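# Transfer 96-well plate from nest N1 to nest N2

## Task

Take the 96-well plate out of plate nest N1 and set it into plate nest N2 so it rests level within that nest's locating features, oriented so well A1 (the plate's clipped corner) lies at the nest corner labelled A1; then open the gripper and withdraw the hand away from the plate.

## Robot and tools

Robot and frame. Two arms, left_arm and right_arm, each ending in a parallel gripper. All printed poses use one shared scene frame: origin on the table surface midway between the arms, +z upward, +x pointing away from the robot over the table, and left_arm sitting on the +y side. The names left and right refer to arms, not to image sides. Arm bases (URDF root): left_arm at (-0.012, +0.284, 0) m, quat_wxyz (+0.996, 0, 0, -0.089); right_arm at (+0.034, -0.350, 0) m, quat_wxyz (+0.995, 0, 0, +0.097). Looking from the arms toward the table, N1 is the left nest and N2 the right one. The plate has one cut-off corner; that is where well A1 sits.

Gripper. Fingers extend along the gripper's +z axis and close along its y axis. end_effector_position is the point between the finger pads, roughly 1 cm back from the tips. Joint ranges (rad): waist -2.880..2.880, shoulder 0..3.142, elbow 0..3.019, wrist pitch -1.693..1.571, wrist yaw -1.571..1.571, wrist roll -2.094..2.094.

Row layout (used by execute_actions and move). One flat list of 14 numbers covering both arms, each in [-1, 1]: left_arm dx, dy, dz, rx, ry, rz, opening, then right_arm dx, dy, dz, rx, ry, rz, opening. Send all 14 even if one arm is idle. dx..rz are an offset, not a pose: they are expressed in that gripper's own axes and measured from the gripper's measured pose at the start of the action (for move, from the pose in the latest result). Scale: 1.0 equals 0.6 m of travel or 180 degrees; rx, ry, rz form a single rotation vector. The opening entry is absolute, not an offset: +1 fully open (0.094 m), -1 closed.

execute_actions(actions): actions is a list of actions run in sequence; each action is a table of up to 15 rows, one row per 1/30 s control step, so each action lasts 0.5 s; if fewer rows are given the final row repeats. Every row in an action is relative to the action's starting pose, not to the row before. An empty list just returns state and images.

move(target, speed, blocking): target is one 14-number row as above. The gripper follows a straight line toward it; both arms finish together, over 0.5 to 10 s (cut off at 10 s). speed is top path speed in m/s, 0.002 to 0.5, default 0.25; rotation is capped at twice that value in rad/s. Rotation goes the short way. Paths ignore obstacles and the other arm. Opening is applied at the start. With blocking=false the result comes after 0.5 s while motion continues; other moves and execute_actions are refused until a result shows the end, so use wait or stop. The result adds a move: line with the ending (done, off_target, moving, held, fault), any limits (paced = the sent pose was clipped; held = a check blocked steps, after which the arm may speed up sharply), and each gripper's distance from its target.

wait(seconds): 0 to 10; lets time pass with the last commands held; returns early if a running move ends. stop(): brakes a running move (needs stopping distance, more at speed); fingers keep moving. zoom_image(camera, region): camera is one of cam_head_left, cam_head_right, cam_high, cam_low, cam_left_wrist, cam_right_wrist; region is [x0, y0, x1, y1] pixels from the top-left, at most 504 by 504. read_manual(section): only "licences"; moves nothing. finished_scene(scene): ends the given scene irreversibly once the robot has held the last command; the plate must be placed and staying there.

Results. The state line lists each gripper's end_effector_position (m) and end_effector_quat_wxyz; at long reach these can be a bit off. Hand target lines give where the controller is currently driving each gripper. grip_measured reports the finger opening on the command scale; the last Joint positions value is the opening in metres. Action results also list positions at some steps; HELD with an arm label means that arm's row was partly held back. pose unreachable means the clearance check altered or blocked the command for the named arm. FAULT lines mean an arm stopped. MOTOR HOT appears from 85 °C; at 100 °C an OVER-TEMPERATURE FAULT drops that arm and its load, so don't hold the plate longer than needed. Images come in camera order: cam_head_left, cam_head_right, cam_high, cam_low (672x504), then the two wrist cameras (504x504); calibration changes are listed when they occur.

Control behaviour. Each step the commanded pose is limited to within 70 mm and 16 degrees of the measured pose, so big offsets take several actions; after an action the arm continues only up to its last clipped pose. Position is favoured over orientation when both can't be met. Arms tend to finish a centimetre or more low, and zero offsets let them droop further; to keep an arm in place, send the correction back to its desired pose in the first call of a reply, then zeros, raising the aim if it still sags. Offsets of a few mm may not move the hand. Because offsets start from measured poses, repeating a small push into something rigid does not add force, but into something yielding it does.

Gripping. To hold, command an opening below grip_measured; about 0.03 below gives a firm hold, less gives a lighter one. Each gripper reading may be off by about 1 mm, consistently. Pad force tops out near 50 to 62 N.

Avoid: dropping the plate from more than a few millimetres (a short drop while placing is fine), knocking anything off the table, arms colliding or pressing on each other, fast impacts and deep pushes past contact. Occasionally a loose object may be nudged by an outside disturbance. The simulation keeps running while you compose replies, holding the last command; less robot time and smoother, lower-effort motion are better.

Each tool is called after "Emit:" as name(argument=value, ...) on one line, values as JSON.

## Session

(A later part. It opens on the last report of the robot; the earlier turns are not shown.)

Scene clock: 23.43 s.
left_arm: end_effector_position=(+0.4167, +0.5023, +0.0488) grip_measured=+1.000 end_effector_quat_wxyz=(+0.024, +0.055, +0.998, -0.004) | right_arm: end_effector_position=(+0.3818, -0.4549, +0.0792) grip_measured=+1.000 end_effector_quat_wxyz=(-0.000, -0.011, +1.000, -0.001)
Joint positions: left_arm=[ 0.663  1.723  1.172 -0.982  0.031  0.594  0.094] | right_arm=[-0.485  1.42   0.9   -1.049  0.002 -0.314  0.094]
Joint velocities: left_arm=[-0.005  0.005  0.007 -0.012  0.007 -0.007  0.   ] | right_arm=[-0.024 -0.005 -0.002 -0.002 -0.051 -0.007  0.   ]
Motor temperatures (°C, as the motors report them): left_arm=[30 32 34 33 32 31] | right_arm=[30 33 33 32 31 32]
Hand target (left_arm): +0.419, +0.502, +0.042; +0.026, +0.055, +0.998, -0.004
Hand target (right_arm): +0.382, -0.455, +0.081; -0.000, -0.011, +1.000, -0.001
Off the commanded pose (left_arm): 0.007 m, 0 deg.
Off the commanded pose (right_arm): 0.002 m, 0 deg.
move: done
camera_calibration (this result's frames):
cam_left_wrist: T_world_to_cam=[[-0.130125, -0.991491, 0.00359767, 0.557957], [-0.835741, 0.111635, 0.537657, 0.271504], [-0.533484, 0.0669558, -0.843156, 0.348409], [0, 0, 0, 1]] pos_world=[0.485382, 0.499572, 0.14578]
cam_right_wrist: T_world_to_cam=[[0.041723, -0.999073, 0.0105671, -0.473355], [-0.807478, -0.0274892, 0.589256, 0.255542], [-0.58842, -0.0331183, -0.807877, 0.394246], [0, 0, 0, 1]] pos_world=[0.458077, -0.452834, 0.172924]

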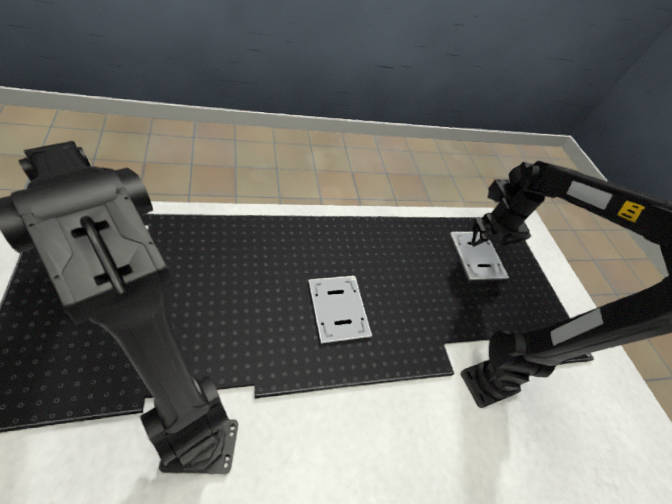

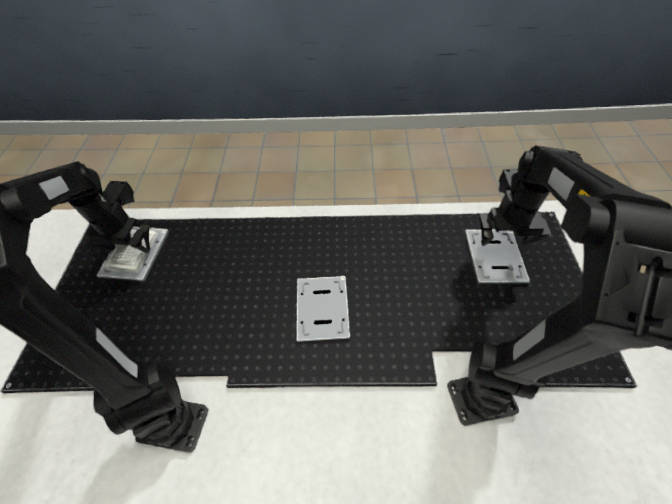

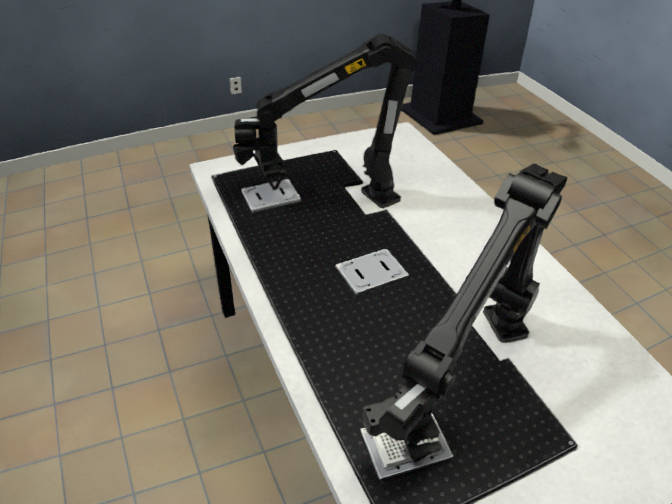

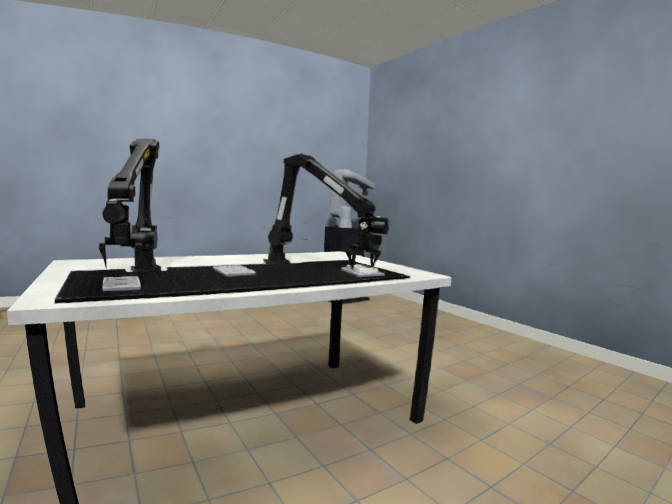

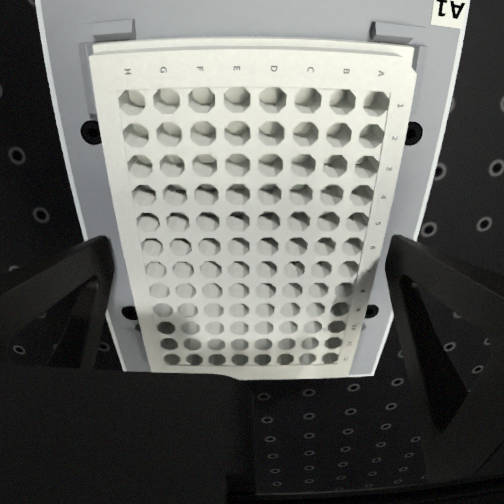

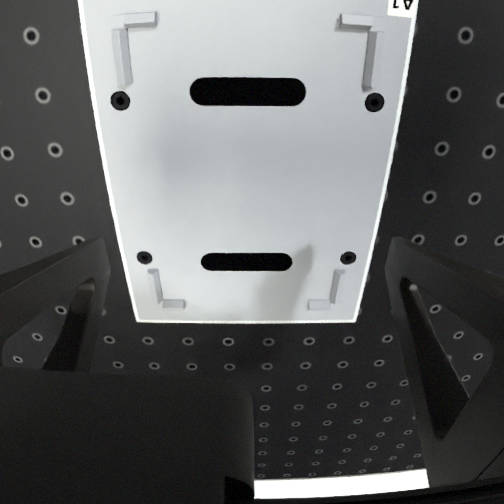

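Emit:
execute_actions(actions=[[[-0.003,0,0.0107,0,-0.001,0,0.99, 0,0,-0.003,0,0,0,1],[-0.003,0,0.0113,0,-0.001,0,0.98, 0,0,-0.003,0,0,0,1],[-0.003,0,0.0119,0,-0.001,0,0.97, 0,0,-0.003,0,0,0,1],[-0.003,0,0.0125,0,-0.001,0,0.96, 0,0,-0.003,0,0,0,1],[-0.003,0,0.0131,0,-0.001,0,0.95, 0,0,-0.003,0,0,0,1],[-0.003,0,0.0137,0,-0.001,0,0.94, 0,0,-0.003,0,0,0,1],[-0.003,0,0.0143,0,-0.001,0,0.93, 0,0,-0.003,0,0,0,1],[-0.003,0,0.0149,0,-0.001,0,0.92, 0,0,-0.003,0,0,0,1],[-0.003,0,0.0155,0,-0.001,0,0.91, 0,0,-0.003,0,0,0,1],[-0.003,0,0.0155,0,-0.001,0,0.90, 0,0,-0.003,0,0,0,1]]])

Scene clock: 24.97 s.
left_arm: end_effector_position=(+0.4180, +0.5030, +0.0489) grip_measured=+0.902 end_effector_quat_wxyz=(+0.027, +0.055, +0.998, -0.002) | right_arm: end_effector_position=(+0.3818, -0.4549, +0.0792) grip_measured=+1.000 end_effector_quat_wxyz=(-0.000, -0.011, +1.000, -0.001)
Joint positions: left_arm=[ 0.663  1.723  1.172 -0.976  0.031  0.594  0.089] | right_arm=[-0.485  1.42   0.9   -1.049  0.002 -0.314  0.094]
Joint velocities: left_arm=[-0.005 -0.015 -0.007  0.002 -0.081 -0.037  0.001] | right_arm=[ 0.005  0.005 -0.002  0.002 -0.051 -0.037  0.   ]
Motor temperatures (°C, as the motors report them): left_arm=[30 33 34 33 32 31] | right_arm=[30 33 33 32 31 32]
Hand target (left_arm): +0.419, +0.502, +0.040; +0.026, +0.055, +0.998, -0.004
Hand target (right_arm): +0.382, -0.455, +0.081; -0.000, -0.011, +1.000, -0.001
Off the commanded pose (left_arm): 0.009 m, 0 deg.
Off the commanded pose (right_arm): 0.002 m, 0 deg.
Step readings (end_effector_position):
0: left_arm (+0.4167, +0.5023, +0.0488) | right_arm (+0.3818, -0.4549, +0.0792)
1: left_arm (+0.4167, +0.5023, +0.0488) | right_arm (+0.3818, -0.4549, +0.0792)
2: left_arm (+0.4167, +0.5023, +0.0488) | right_arm (+0.3818, -0.4549, +0.0792)
4: left_arm (+0.4167, +0.5023, +0.0488) | right_arm (+0.3818, -0.4549, +0.0792)
8: left_arm (+0.4175, +0.5027, +0.0488) | right_arm (+0.3818, -0.4549, +0.0792)
15: end_effector_position above
camera_calibration (this result's frames):
cam_left_wrist: T_world_to_cam=[[-0.130135, -0.991496, 0.0000809246, 0.559], [-0.838635, 0.110115, 0.533448, 0.274684], [-0.52892, 0.0693522, -0.845833, 0.346139], [0, 0, 0, 1]] pos_world=[0.486184, 0.499994, 0.146201]
cam_right_wrist: T_world_to_cam=[[0.041723, -0.999073, 0.0105671, -0.473355], [-0.807478, -0.0274892, 0.589256, 0.255542], [-0.58842, -0.0331183, -0.807877, 0.394246], [0, 0, 0, 1]] pos_world=[0.458077, -0.452834, 0.172924]

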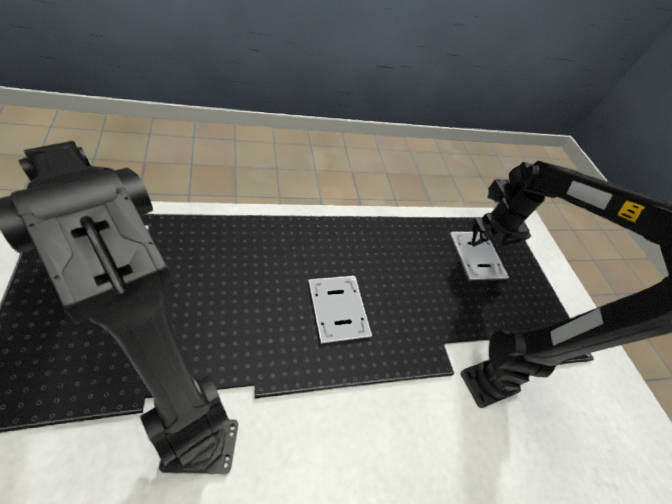

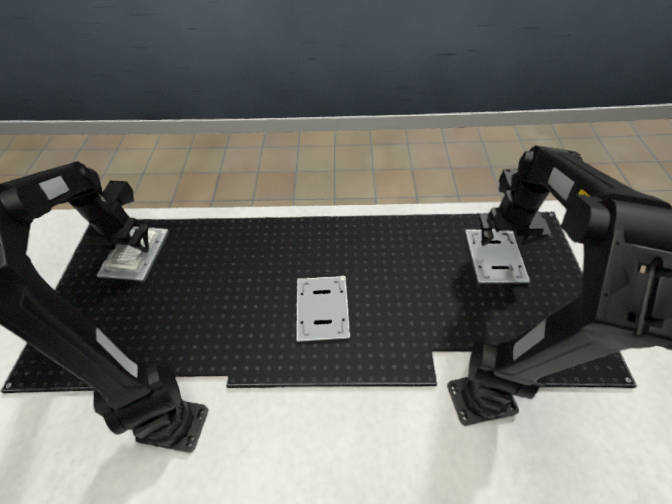

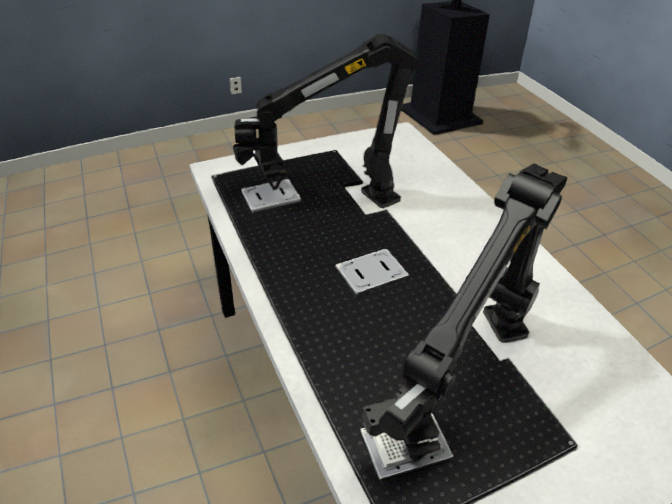

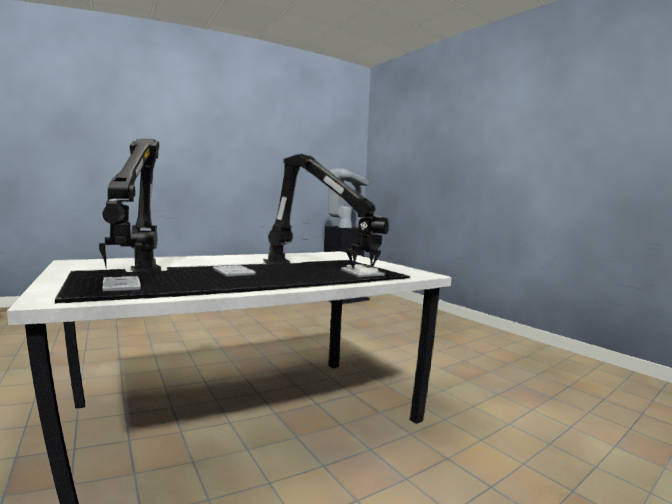

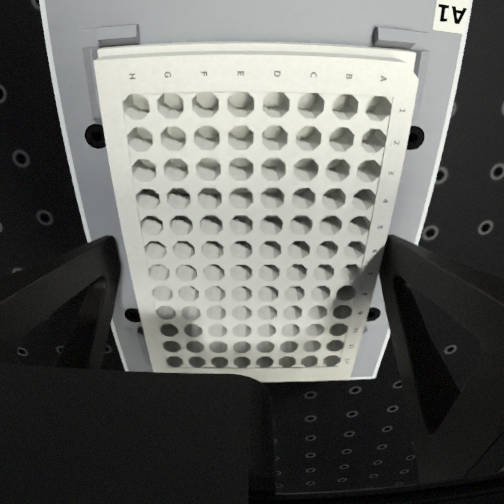

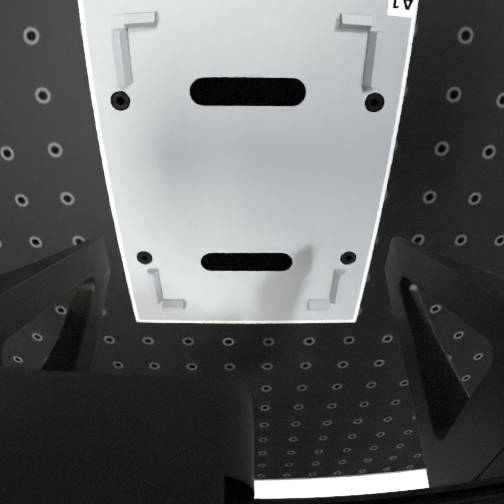

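Emit:
execute_actions(actions=[[[0.0093,-0.0061,0.0083,0.0026,0.004,0,0.90, 0,0,-0.003,0,0,0,1]]])

Scene clock: 26.70 s.
left_arm: end_effector_position=(+0.4140, +0.5009, +0.0454) grip_measured=+0.902 end_effector_quat_wxyz=(+0.022, +0.055, +0.998, -0.005) | right_arm: end_effector_position=(+0.3818, -0.4549, +0.0792) grip_measured=+1.000 end_effector_quat_wxyz=(-0.000, -0.011, +1.000, -0.001)
Joint positions: left_arm=[ 0.663  1.723  1.162 -0.975  0.031  0.594  0.089] | right_arm=[-0.485  1.42   0.9   -1.049  0.002 -0.314  0.094]
Joint velocities: left_arm=[ 0.005  0.024  0.002  0.007 -0.022 -0.007 -0.001] | right_arm=[ 0.005  0.005 -0.012  0.002 -0.007 -0.007  0.   ]
Motor temperatures (°C, as the motors report them): left_arm=[30 33 34 33 32 31] | right_arm=[30 33 33 32 31 32]
Hand target (left_arm): +0.412, +0.500, +0.044; +0.020, +0.055, +0.998, -0.006
Hand target (right_arm): +0.382, -0.455, +0.081; -0.000, -0.011, +1.000, -0.001
Off the commanded pose (left_arm): 0.003 m, 0 deg.
Off the commanded pose (right_arm): 0.002 m, 0 deg.
Step readings (end_effector_position):
0: left_arm (+0.4181, +0.5030, +0.0489) | right_arm (+0.3818, -0.4549, +0.0792)
1: left_arm (+0.4177, +0.5028, +0.0485) | right_arm (+0.3818, -0.4549, +0.0792)
2: left_arm (+0.4171, +0.5025, +0.0480) | right_arm (+0.3818, -0.4549, +0.0792)
4: left_arm (+0.4154, +0.5016, +0.0466) | right_arm (+0.3818, -0.4549, +0.0792)
8: left_arm (+0.4140, +0.5009, +0.0454) | right_arm (+0.3818, -0.4549, +0.0792)
15: end_effector_position above
camera_calibration (this result's frames):
cam_left_wrist: T_world_to_cam=[[-0.130109, -0.991483, 0.00579557, 0.556122], [-0.83392, 0.112591, 0.540278, 0.269892], [-0.536329, 0.0654619, -0.841467, 0.346084], [0, 0, 0, 1]] pos_world=[0.48304, 0.498343, 0.142178]
cam_right_wrist: T_world_to_cam=[[0.041723, -0.999073, 0.0105671, -0.473355], [-0.807478, -0.0274892, 0.589256, 0.255542], [-0.58842, -0.0331183, -0.807877, 0.394246], [0, 0, 0, 1]] pos_world=[0.458077, -0.452834, 0.172924]

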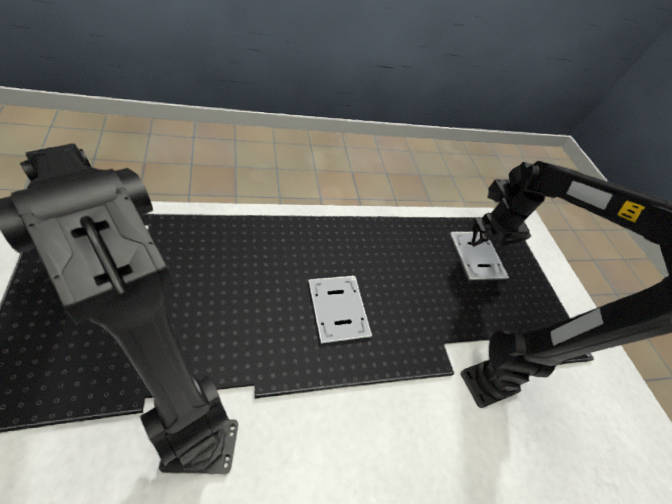

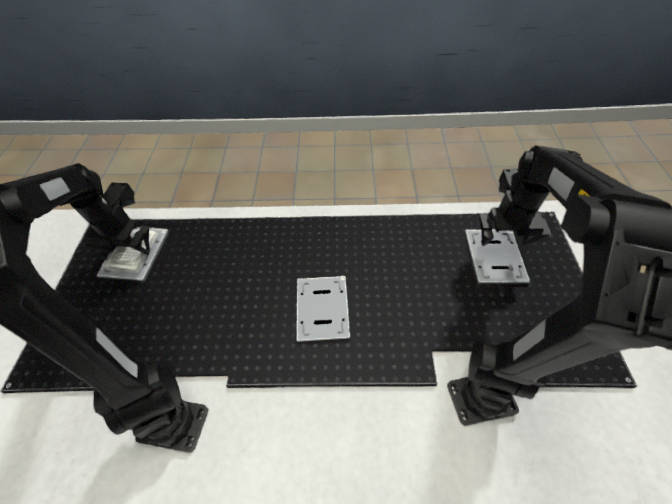

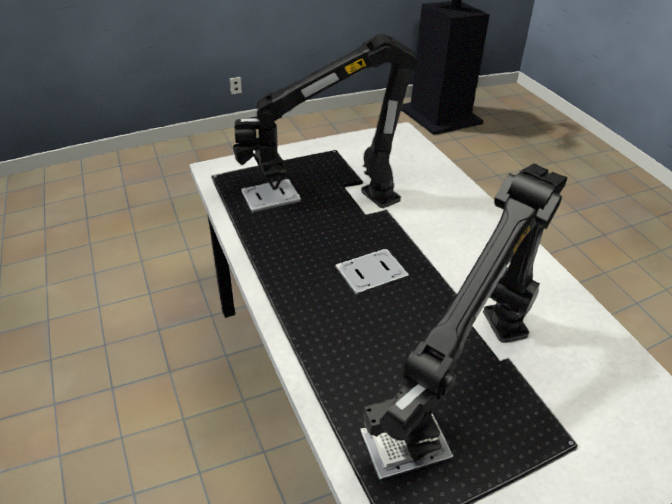

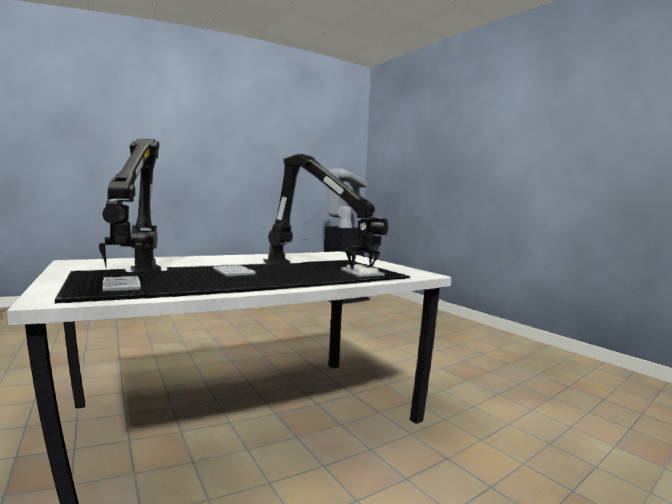

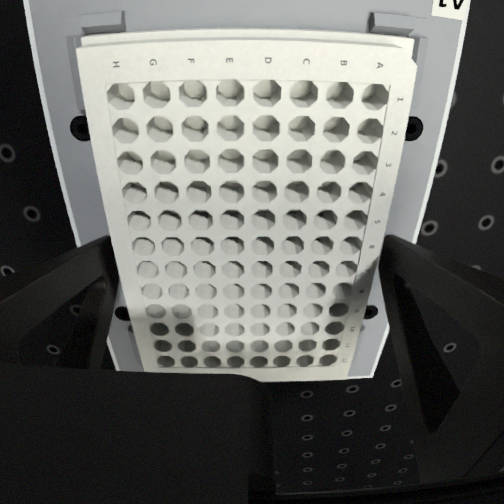

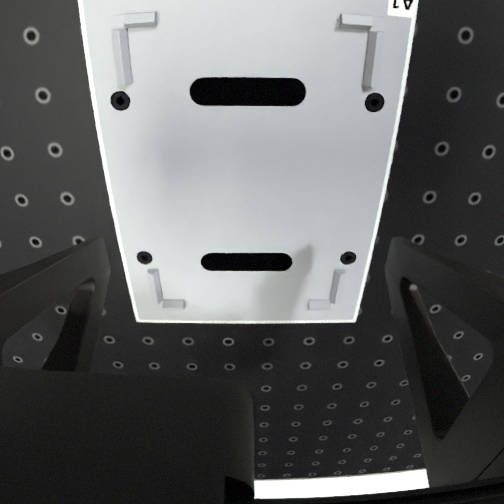

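Emit:
execute_actions(actions=[[[0,0,0,0,0,0,0.88, 0,0,-0.003,0,0,0,1],[0,0,0,0,0,0,0.86, 0,0,-0.003,0,0,0,1],[0,0,0,0,0,0,0.84, 0,0,-0.003,0,0,0,1],[0,0,0,0,0,0,0.82, 0,0,-0.003,0,0,0,1],[0,0,0,0,0,0,0.80, 0,0,-0.003,0,0,0,1],[0,0,0,0,0,0,0.785, 0,0,-0.003,0,0,0,1],[0,0,0,0,0,0,0.77, 0,0,-0.003,0,0,0,1],[0,0,0,0,0,0,0.755, 0,0,-0.003,0,0,0,1],[0,0,0,0,0,0,0.74, 0,0,-0.003,0,0,0,1],[0,0,0,0,0,0,0.73, 0,0,-0.003,0,0,0,1],[0,0,0,0,0,0,0.72, 0,0,-0.003,0,0,0,1],[0,0,0,0,0,0,0.71, 0,0,-0.003,0,0,0,1],[0,0,0,0,0,0,0.70, 0,0,-0.003,0,0,0,1]]])

Scene clock: 27.70 s.
left_arm: end_effector_position=(+0.4139, +0.5011, +0.0454) grip_measured=+0.729 end_effector_quat_wxyz=(+0.022, +0.055, +0.998, -0.004) | right_arm: end_effector_position=(+0.3818, -0.4549, +0.0792) grip_measured=+1.000 end_effector_quat_wxyz=(-0.000, -0.011, +1.000, -0.001)
Joint positions: left_arm=[ 0.663  1.723  1.162 -0.975  0.03   0.594  0.081] | right_arm=[-0.485  1.42   0.9   -1.049  0.002 -0.314  0.094]
Joint velocities: left_arm=[-0.005 -0.005 -0.002  0.012 -0.051 -0.125 -0.   ] | right_arm=[-0.005  0.005 -0.002  0.017  0.007  0.007  0.   ]
Motor temperatures (°C, as the motors report them): left_arm=[30 33 34 33 32 31] | right_arm=[30 33 33 32 31 32]
Hand target (left_arm): +0.414, +0.501, +0.045; +0.023, +0.055, +0.998, -0.005
Hand target (right_arm): +0.382, -0.455, +0.081; -0.000, -0.011, +1.000, -0.001
Off the commanded pose (left_arm): 0.000 m, 0 deg.
Off the commanded pose (right_arm): 0.002 m, 0 deg.
Step readings (end_effector_position):
0: left_arm (+0.4140, +0.5009, +0.0454) | right_arm (+0.3818, -0.4549, +0.0792)
1: left_arm (+0.4140, +0.5009, +0.0454) | right_arm (+0.3818, -0.4549, +0.0792)
2: left_arm (+0.4140, +0.5009, +0.0454) | right_arm (+0.3818, -0.4549, +0.0792)
4: left_arm (+0.4140, +0.5009, +0.0454) | right_arm (+0.3818, -0.4549, +0.0792)
8: left_arm (+0.4139, +0.5012, +0.0454) | right_arm (+0.3818, -0.4549, +0.0792)
15: end_effector_position above
camera_calibration (this result's frames):
cam_left_wrist: T_world_to_cam=[[-0.130054, -0.991496, 0.0045491, 0.556377], [-0.833543, 0.111818, 0.541021, 0.269966], [-0.536929, 0.0665701, -0.840997, 0.345668], [0, 0, 0, 1]] pos_world=[0.482987, 0.498448, 0.142118]
cam_right_wrist: T_world_to_cam=[[0.041723, -0.999073, 0.0105671, -0.473355], [-0.807478, -0.0274892, 0.589256, 0.255542], [-0.58842, -0.0331183, -0.807877, 0.394246], [0, 0, 0, 1]] pos_world=[0.458077, -0.452834, 0.172924]

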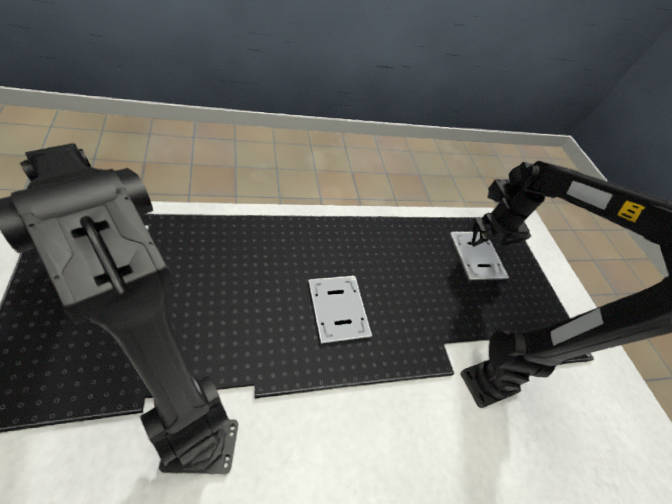

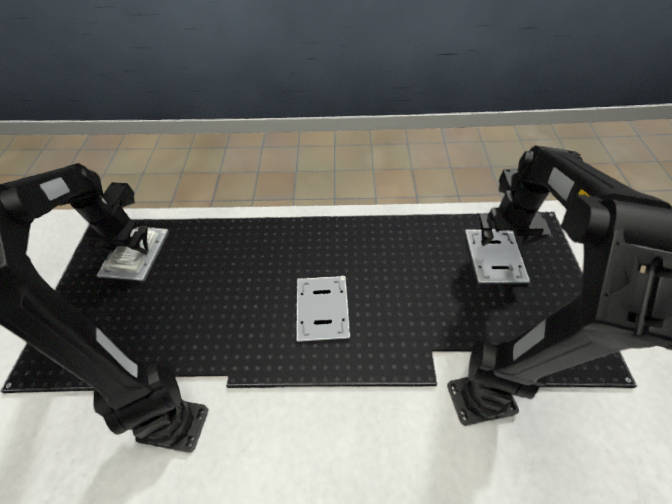

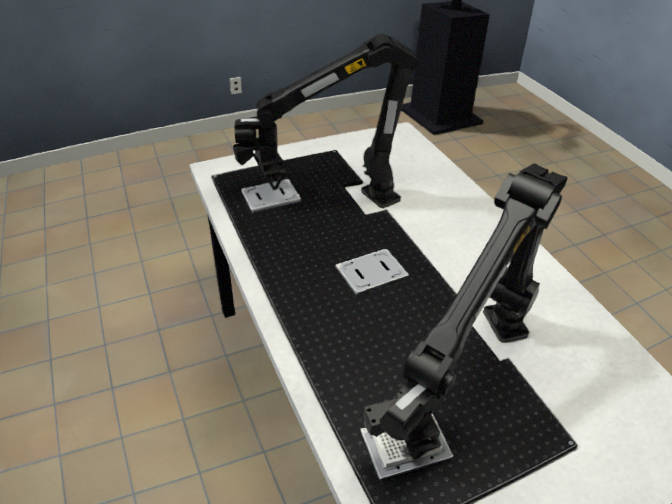

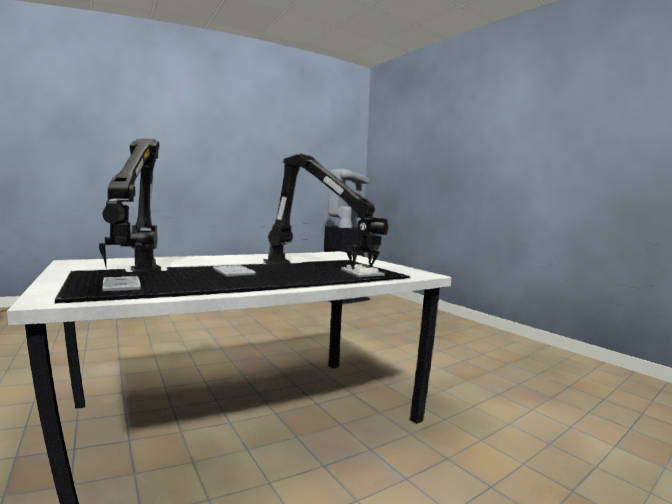

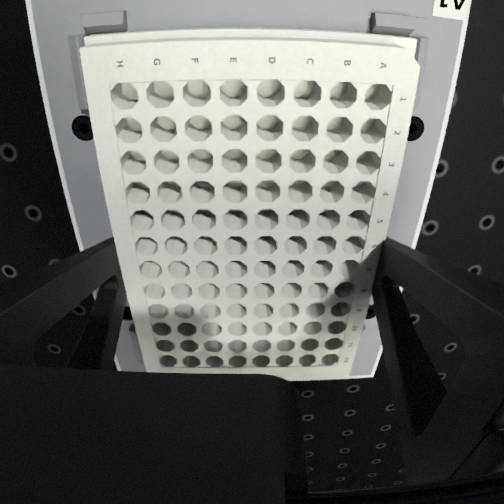

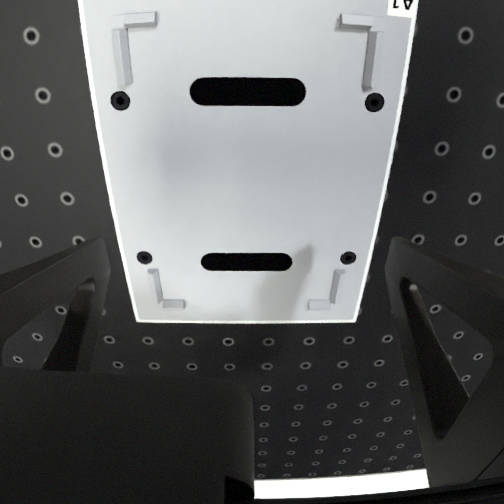

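Emit:
move(target=[-0.004,0,-0.095,0,0,0,0.69, 0,0,-0.003,0,0,0,1], speed=0.1)

Scene clock: 28.93 s.
left_arm: end_effector_position=(+0.3995, +0.4938, +0.0790) grip_measured=+0.729 end_effector_quat_wxyz=(+0.002, +0.055, +0.998, -0.015) | right_arm: end_effector_position=(+0.3818, -0.4549, +0.0792) grip_measured=+1.000 end_effector_quat_wxyz=(-0.000, -0.011, +1.000, -0.001)
Joint positions: left_arm=[ 0.663  1.668  1.188 -1.104  0.029  0.594  0.081] | right_arm=[-0.485  1.42   0.9   -1.049  0.002 -0.314  0.094]
Joint velocities: left_arm=[-0.005 -0.015 -0.007 -0.017  0.007  0.066 -0.001] | right_arm=[ 0.005  0.005 -0.002 -0.002 -0.007 -0.022  0.   ]
Motor temperatures (°C, as the motors report them): left_arm=[30 33 34 33 32 31] | right_arm=[30 33 33 32 31 32]
Hand target (left_arm): +0.414, +0.501, +0.103; +0.022, +0.055, +0.998, -0.004
Hand target (right_arm): +0.382, -0.455, +0.081; -0.000, -0.011, +1.000, -0.001
Off the commanded pose (left_arm): 0.029 m, 3 deg.
Off the commanded pose (right_arm): 0.002 m, 0 deg.
move: off_target (left_arm)
camera_calibration (this result's frames):
cam_left_wrist: T_world_to_cam=[[-0.130079, -0.991044, 0.0301869, 0.54484], [-0.810407, 0.123812, 0.572635, 0.222968], [-0.571244, 0.0500243, -0.819254, 0.386817], [0, 0, 0, 1]] pos_world=[0.472534, 0.493004, 0.172775]
cam_right_wrist: T_world_to_cam=[[0.041723, -0.999073, 0.0105671, -0.473355], [-0.807478, -0.0274892, 0.589256, 0.255542], [-0.58842, -0.0331183, -0.807877, 0.394246], [0, 0, 0, 1]] pos_world=[0.458077, -0.452834, 0.172924]

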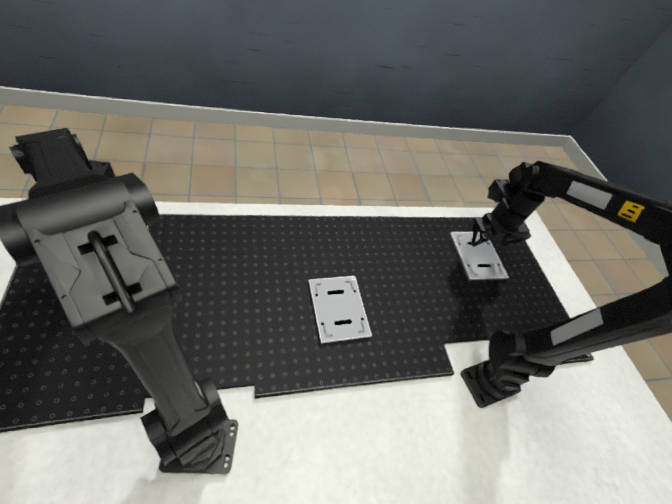

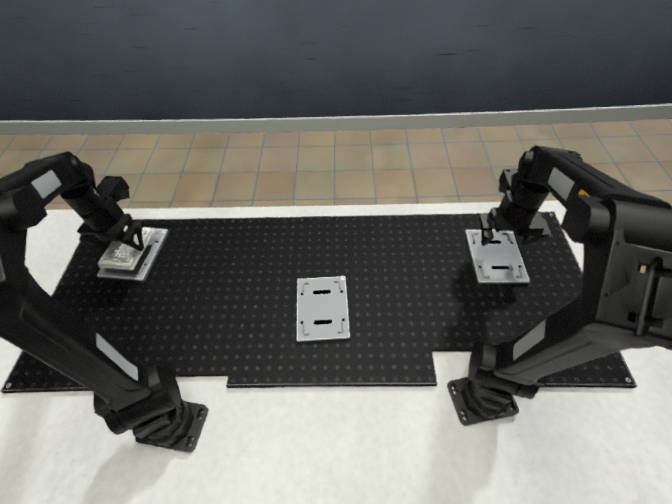

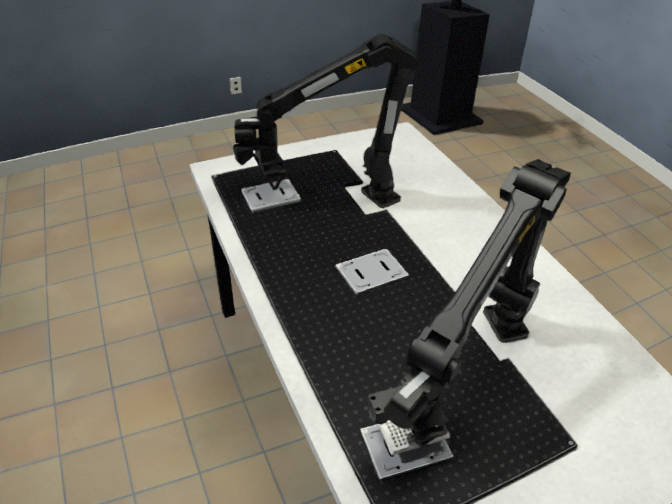

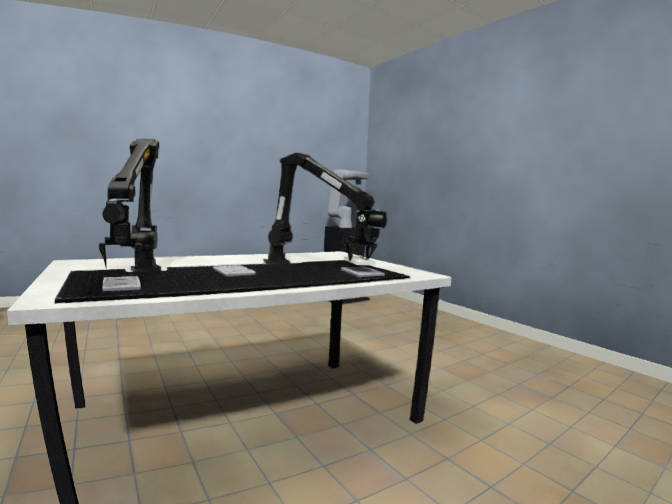

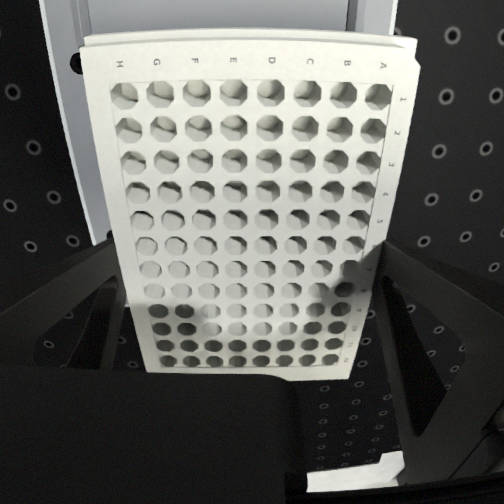

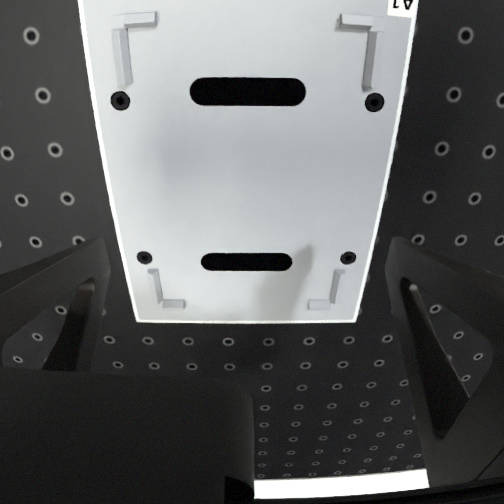

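Emit:
move(target=[-0.1428,-0.9813,-0.030,0.0076,-0.0105,-0.0349,0.69, 0,0,-0.003,0,0,0,1], speed=0.3)

Scene clock: 33.00 s.
left_arm: end_effector_position=(+0.4060, -0.1008, +0.1011) grip_measured=+0.729 end_effector_quat_wxyz=(-0.002, +0.009, +0.999, -0.033) | right_arm: end_effector_position=(+0.3818, -0.4549, +0.0792) grip_measured=+1.000 end_effector_quat_wxyz=(-0.000, -0.011, +1.000, -0.001)
Joint positions: left_arm=[-0.548  1.868  1.531 -1.194  0.053 -0.71   0.081] | right_arm=[-0.485  1.42   0.9   -1.049  0.002 -0.314  0.094]
Joint velocities: left_arm=[-0.005 -0.005 -0.002 -0.022 -0.007 -0.022 -0.   ] | right_arm=[-0.005 -0.005 -0.007  0.002  0.022  0.051  0.   ]
Motor temperatures (°C, as the motors report them): left_arm=[30 33 35 33 32 31] | right_arm=[30 33 33 32 31 32]
Hand target (left_arm): +0.420, -0.108, +0.116; +0.009, +0.000, +0.999, -0.042
Hand target (right_arm): +0.382, -0.455, +0.081; -0.000, -0.011, +1.000, -0.001
Off the commanded pose (left_arm): 0.020 m, 3 deg.
Off the commanded pose (right_arm): 0.002 m, 0 deg.
move: off_target (left_arm)
camera_calibration (this result's frames):
cam_left_wrist: T_world_to_cam=[[-0.0380154, -0.997067, 0.0664295, -0.0858739], [-0.812262, 0.0695539, 0.579131, 0.283802], [-0.582052, -0.0319423, -0.812524, 0.433821], [0, 0, 0, 1]] pos_world=[0.479764, -0.0915044, 0.193836]
cam_right_wrist: T_world_to_cam=[[0.041723, -0.999073, 0.0105671, -0.473355], [-0.807478, -0.0274892, 0.589256, 0.255542], [-0.58842, -0.0331183, -0.807877, 0.394246], [0, 0, 0, 1]] pos_world=[0.458077, -0.452834, 0.172924]

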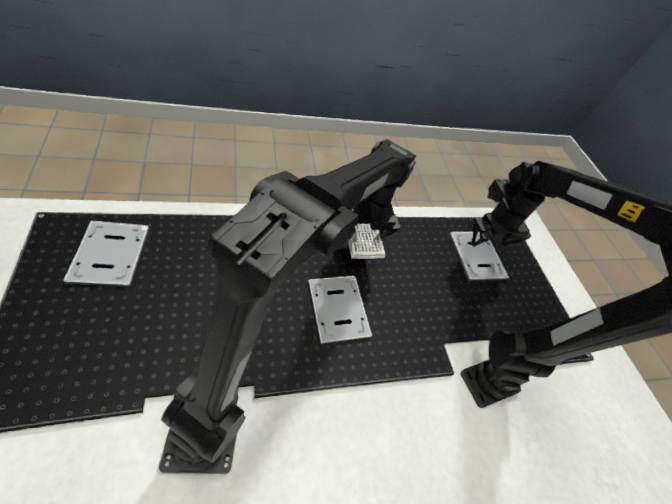

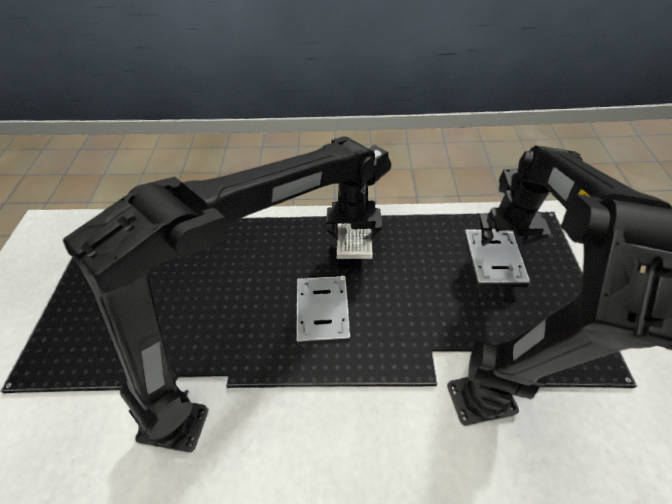

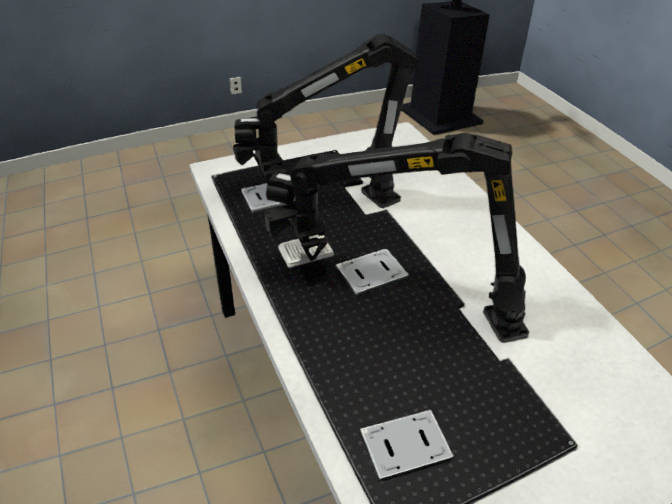

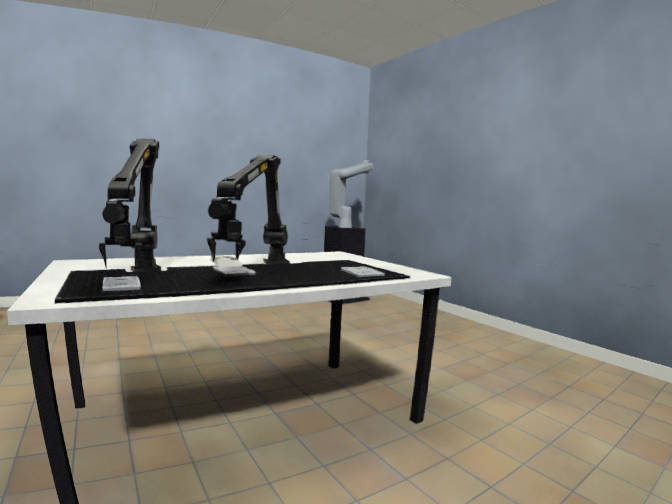

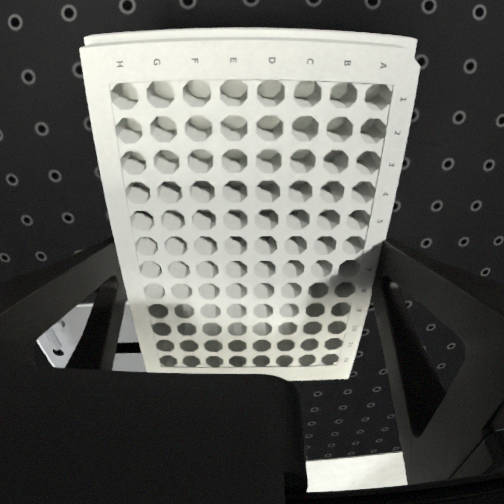

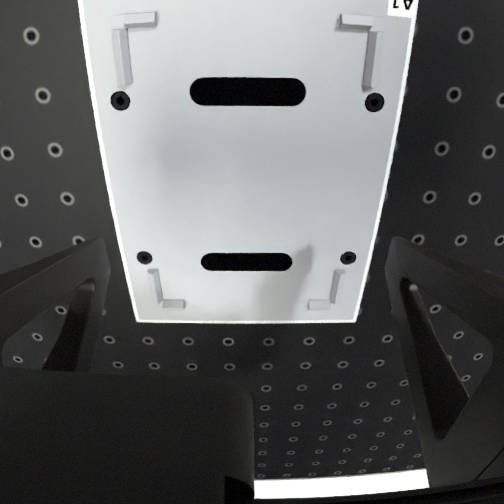

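Emit:
move(target=[0.0774,-0.1107,0.0963,-0.0033,-0.0121,-0.0111,0.69, 0,0,-0.003,0,0,0,1], speed=0.15)

Scene clock: 35.67 s.
left_arm: end_effector_position=(+0.3547, -0.1672, +0.0500) grip_measured=+0.729 end_effector_quat_wxyz=(+0.009, -0.003, +1.000, -0.024) | right_arm: end_effector_position=(+0.3818, -0.4549, +0.0792) grip_measured=+1.000 end_effector_quat_wxyz=(-0.000, -0.011, +1.000, -0.001)
Joint positions: left_arm=[-0.703  1.945  1.505 -1.081  0.016 -0.889  0.081] | right_arm=[-0.485  1.42   0.9   -1.049  0.002 -0.314  0.094]
Joint velocities: left_arm=[ 0.005 -0.005  0.002  0.002 -0.022 -0.037  0.   ] | right_arm=[-0.015 -0.005 -0.002 -0.007 -0.022 -0.022  0.   ]
Motor temperatures (°C, as the motors report them): left_arm=[30 33 35 33 32 31] | right_arm=[30 33 33 32 31 32]
Hand target (left_arm): +0.357, -0.170, +0.047; +0.014, -0.009, +0.999, -0.029
Hand target (right_arm): +0.382, -0.455, +0.081; -0.000, -0.011, +1.000, -0.001
Off the commanded pose (left_arm): 0.005 m, 1 deg.
Off the commanded pose (right_arm): 0.002 m, 0 deg.
move: done
camera_calibration (this result's frames):
cam_left_wrist: T_world_to_cam=[[-0.0143404, -0.998731, 0.0482685, -0.158367], [-0.826729, 0.0389957, 0.561247, 0.277225], [-0.562417, -0.0318565, -0.82624, 0.354081], [0, 0, 0, 1]] pos_world=[0.42606, -0.157697, 0.144608]
cam_right_wrist: T_world_to_cam=[[0.041723, -0.999073, 0.0105671, -0.473355], [-0.807478, -0.0274892, 0.589256, 0.255542], [-0.58842, -0.0331183, -0.807877, 0.394246], [0, 0, 0, 1]] pos_world=[0.458077, -0.452834, 0.172924]

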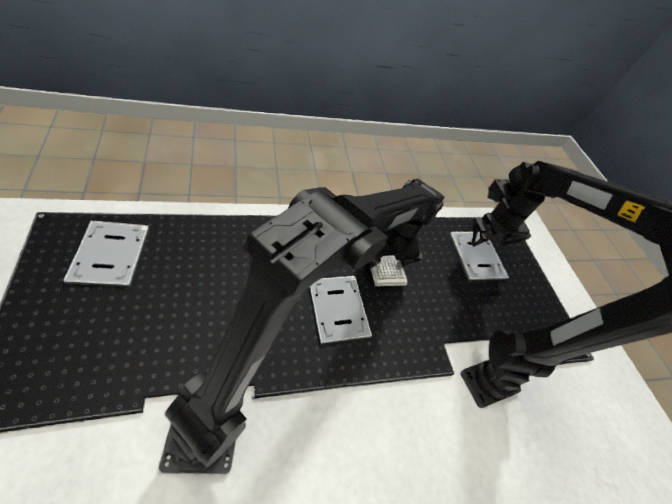

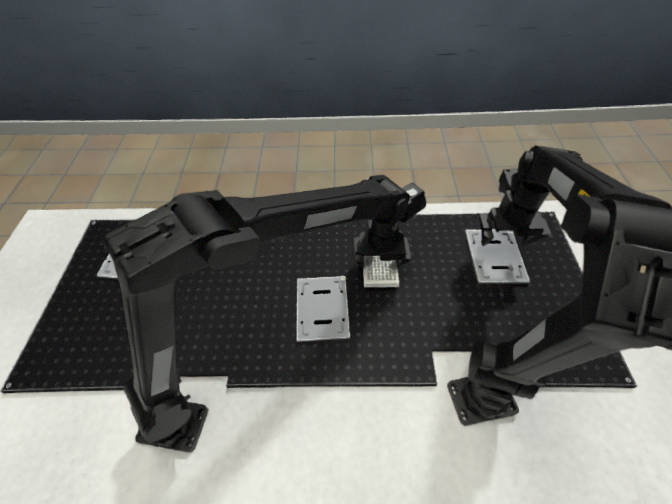

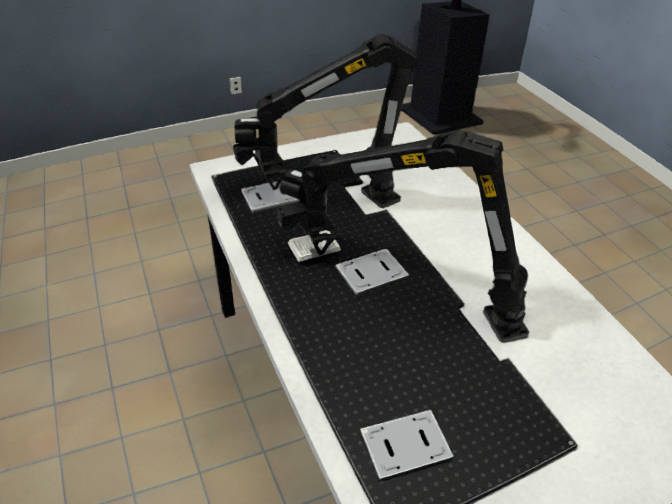

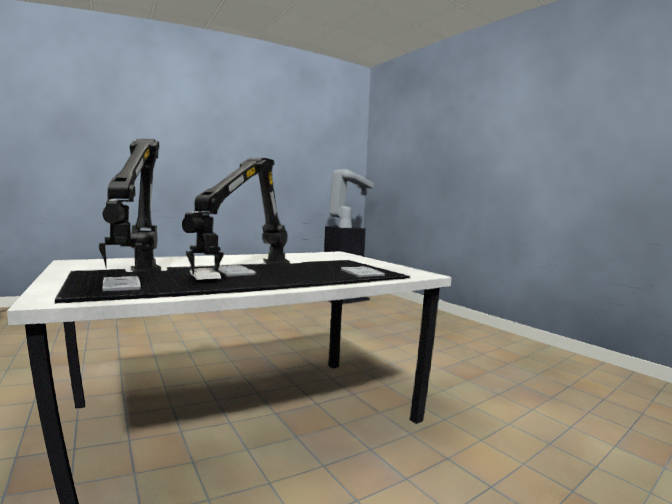

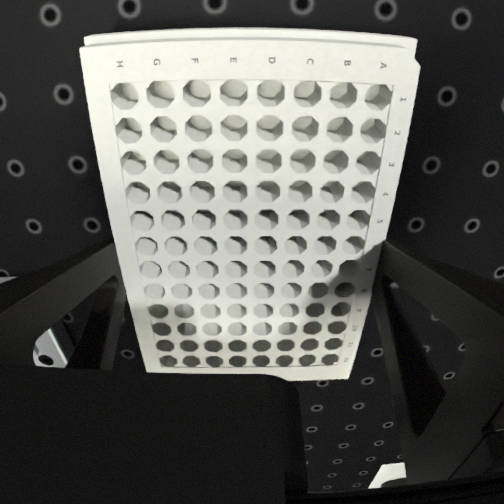

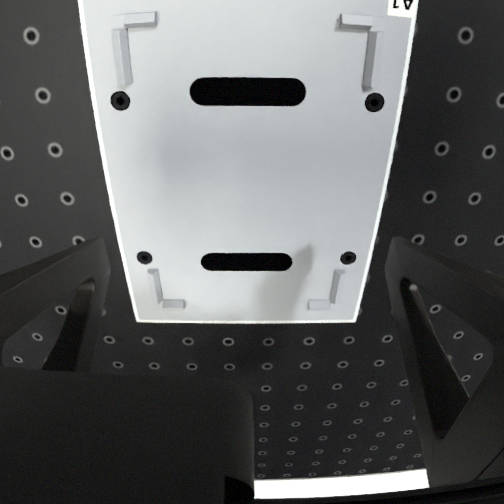

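Emit:
zoom_image(camera="cam_left_wrist", region=[0, 0, 252, 252])

Emit:
zoom_image(camera="cam_left_wrist", region=[252, 0, 504, 252])

Emit:
zoom_image(camera="cam_low", region=[170, 245, 260, 295])

Region (0, 0, 252, 252) of cam_left_wrist's 504x504 image, scaled by 2.000, with more detail than that image has.

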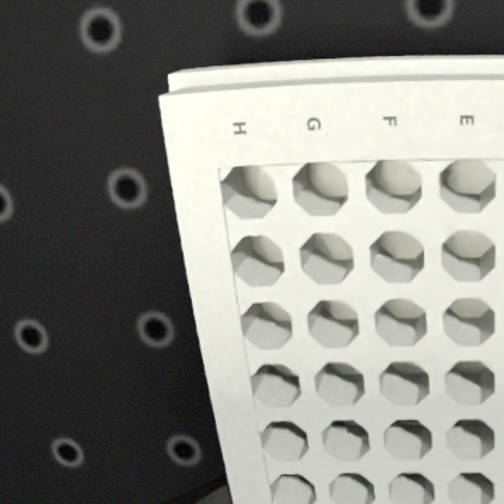

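Region (252, 0, 504, 252) of cam_left_wrist's 504x504 image, scaled by 2.000, with more detail than that image has.

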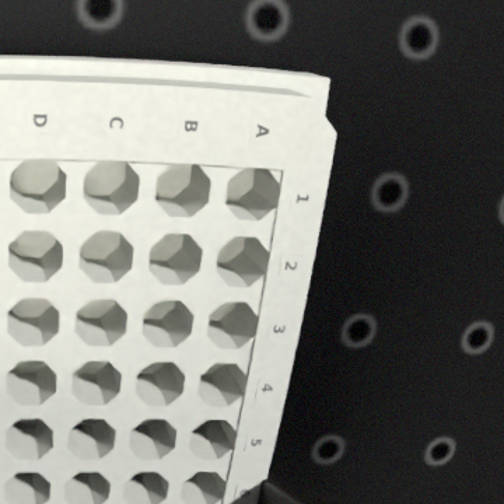

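Region (170, 245, 260, 295) of cam_low's 672x504 image, scaled by 5.600, with more detail than that image has.

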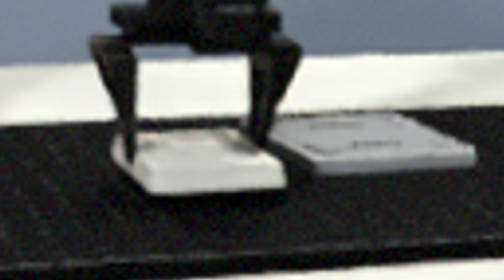

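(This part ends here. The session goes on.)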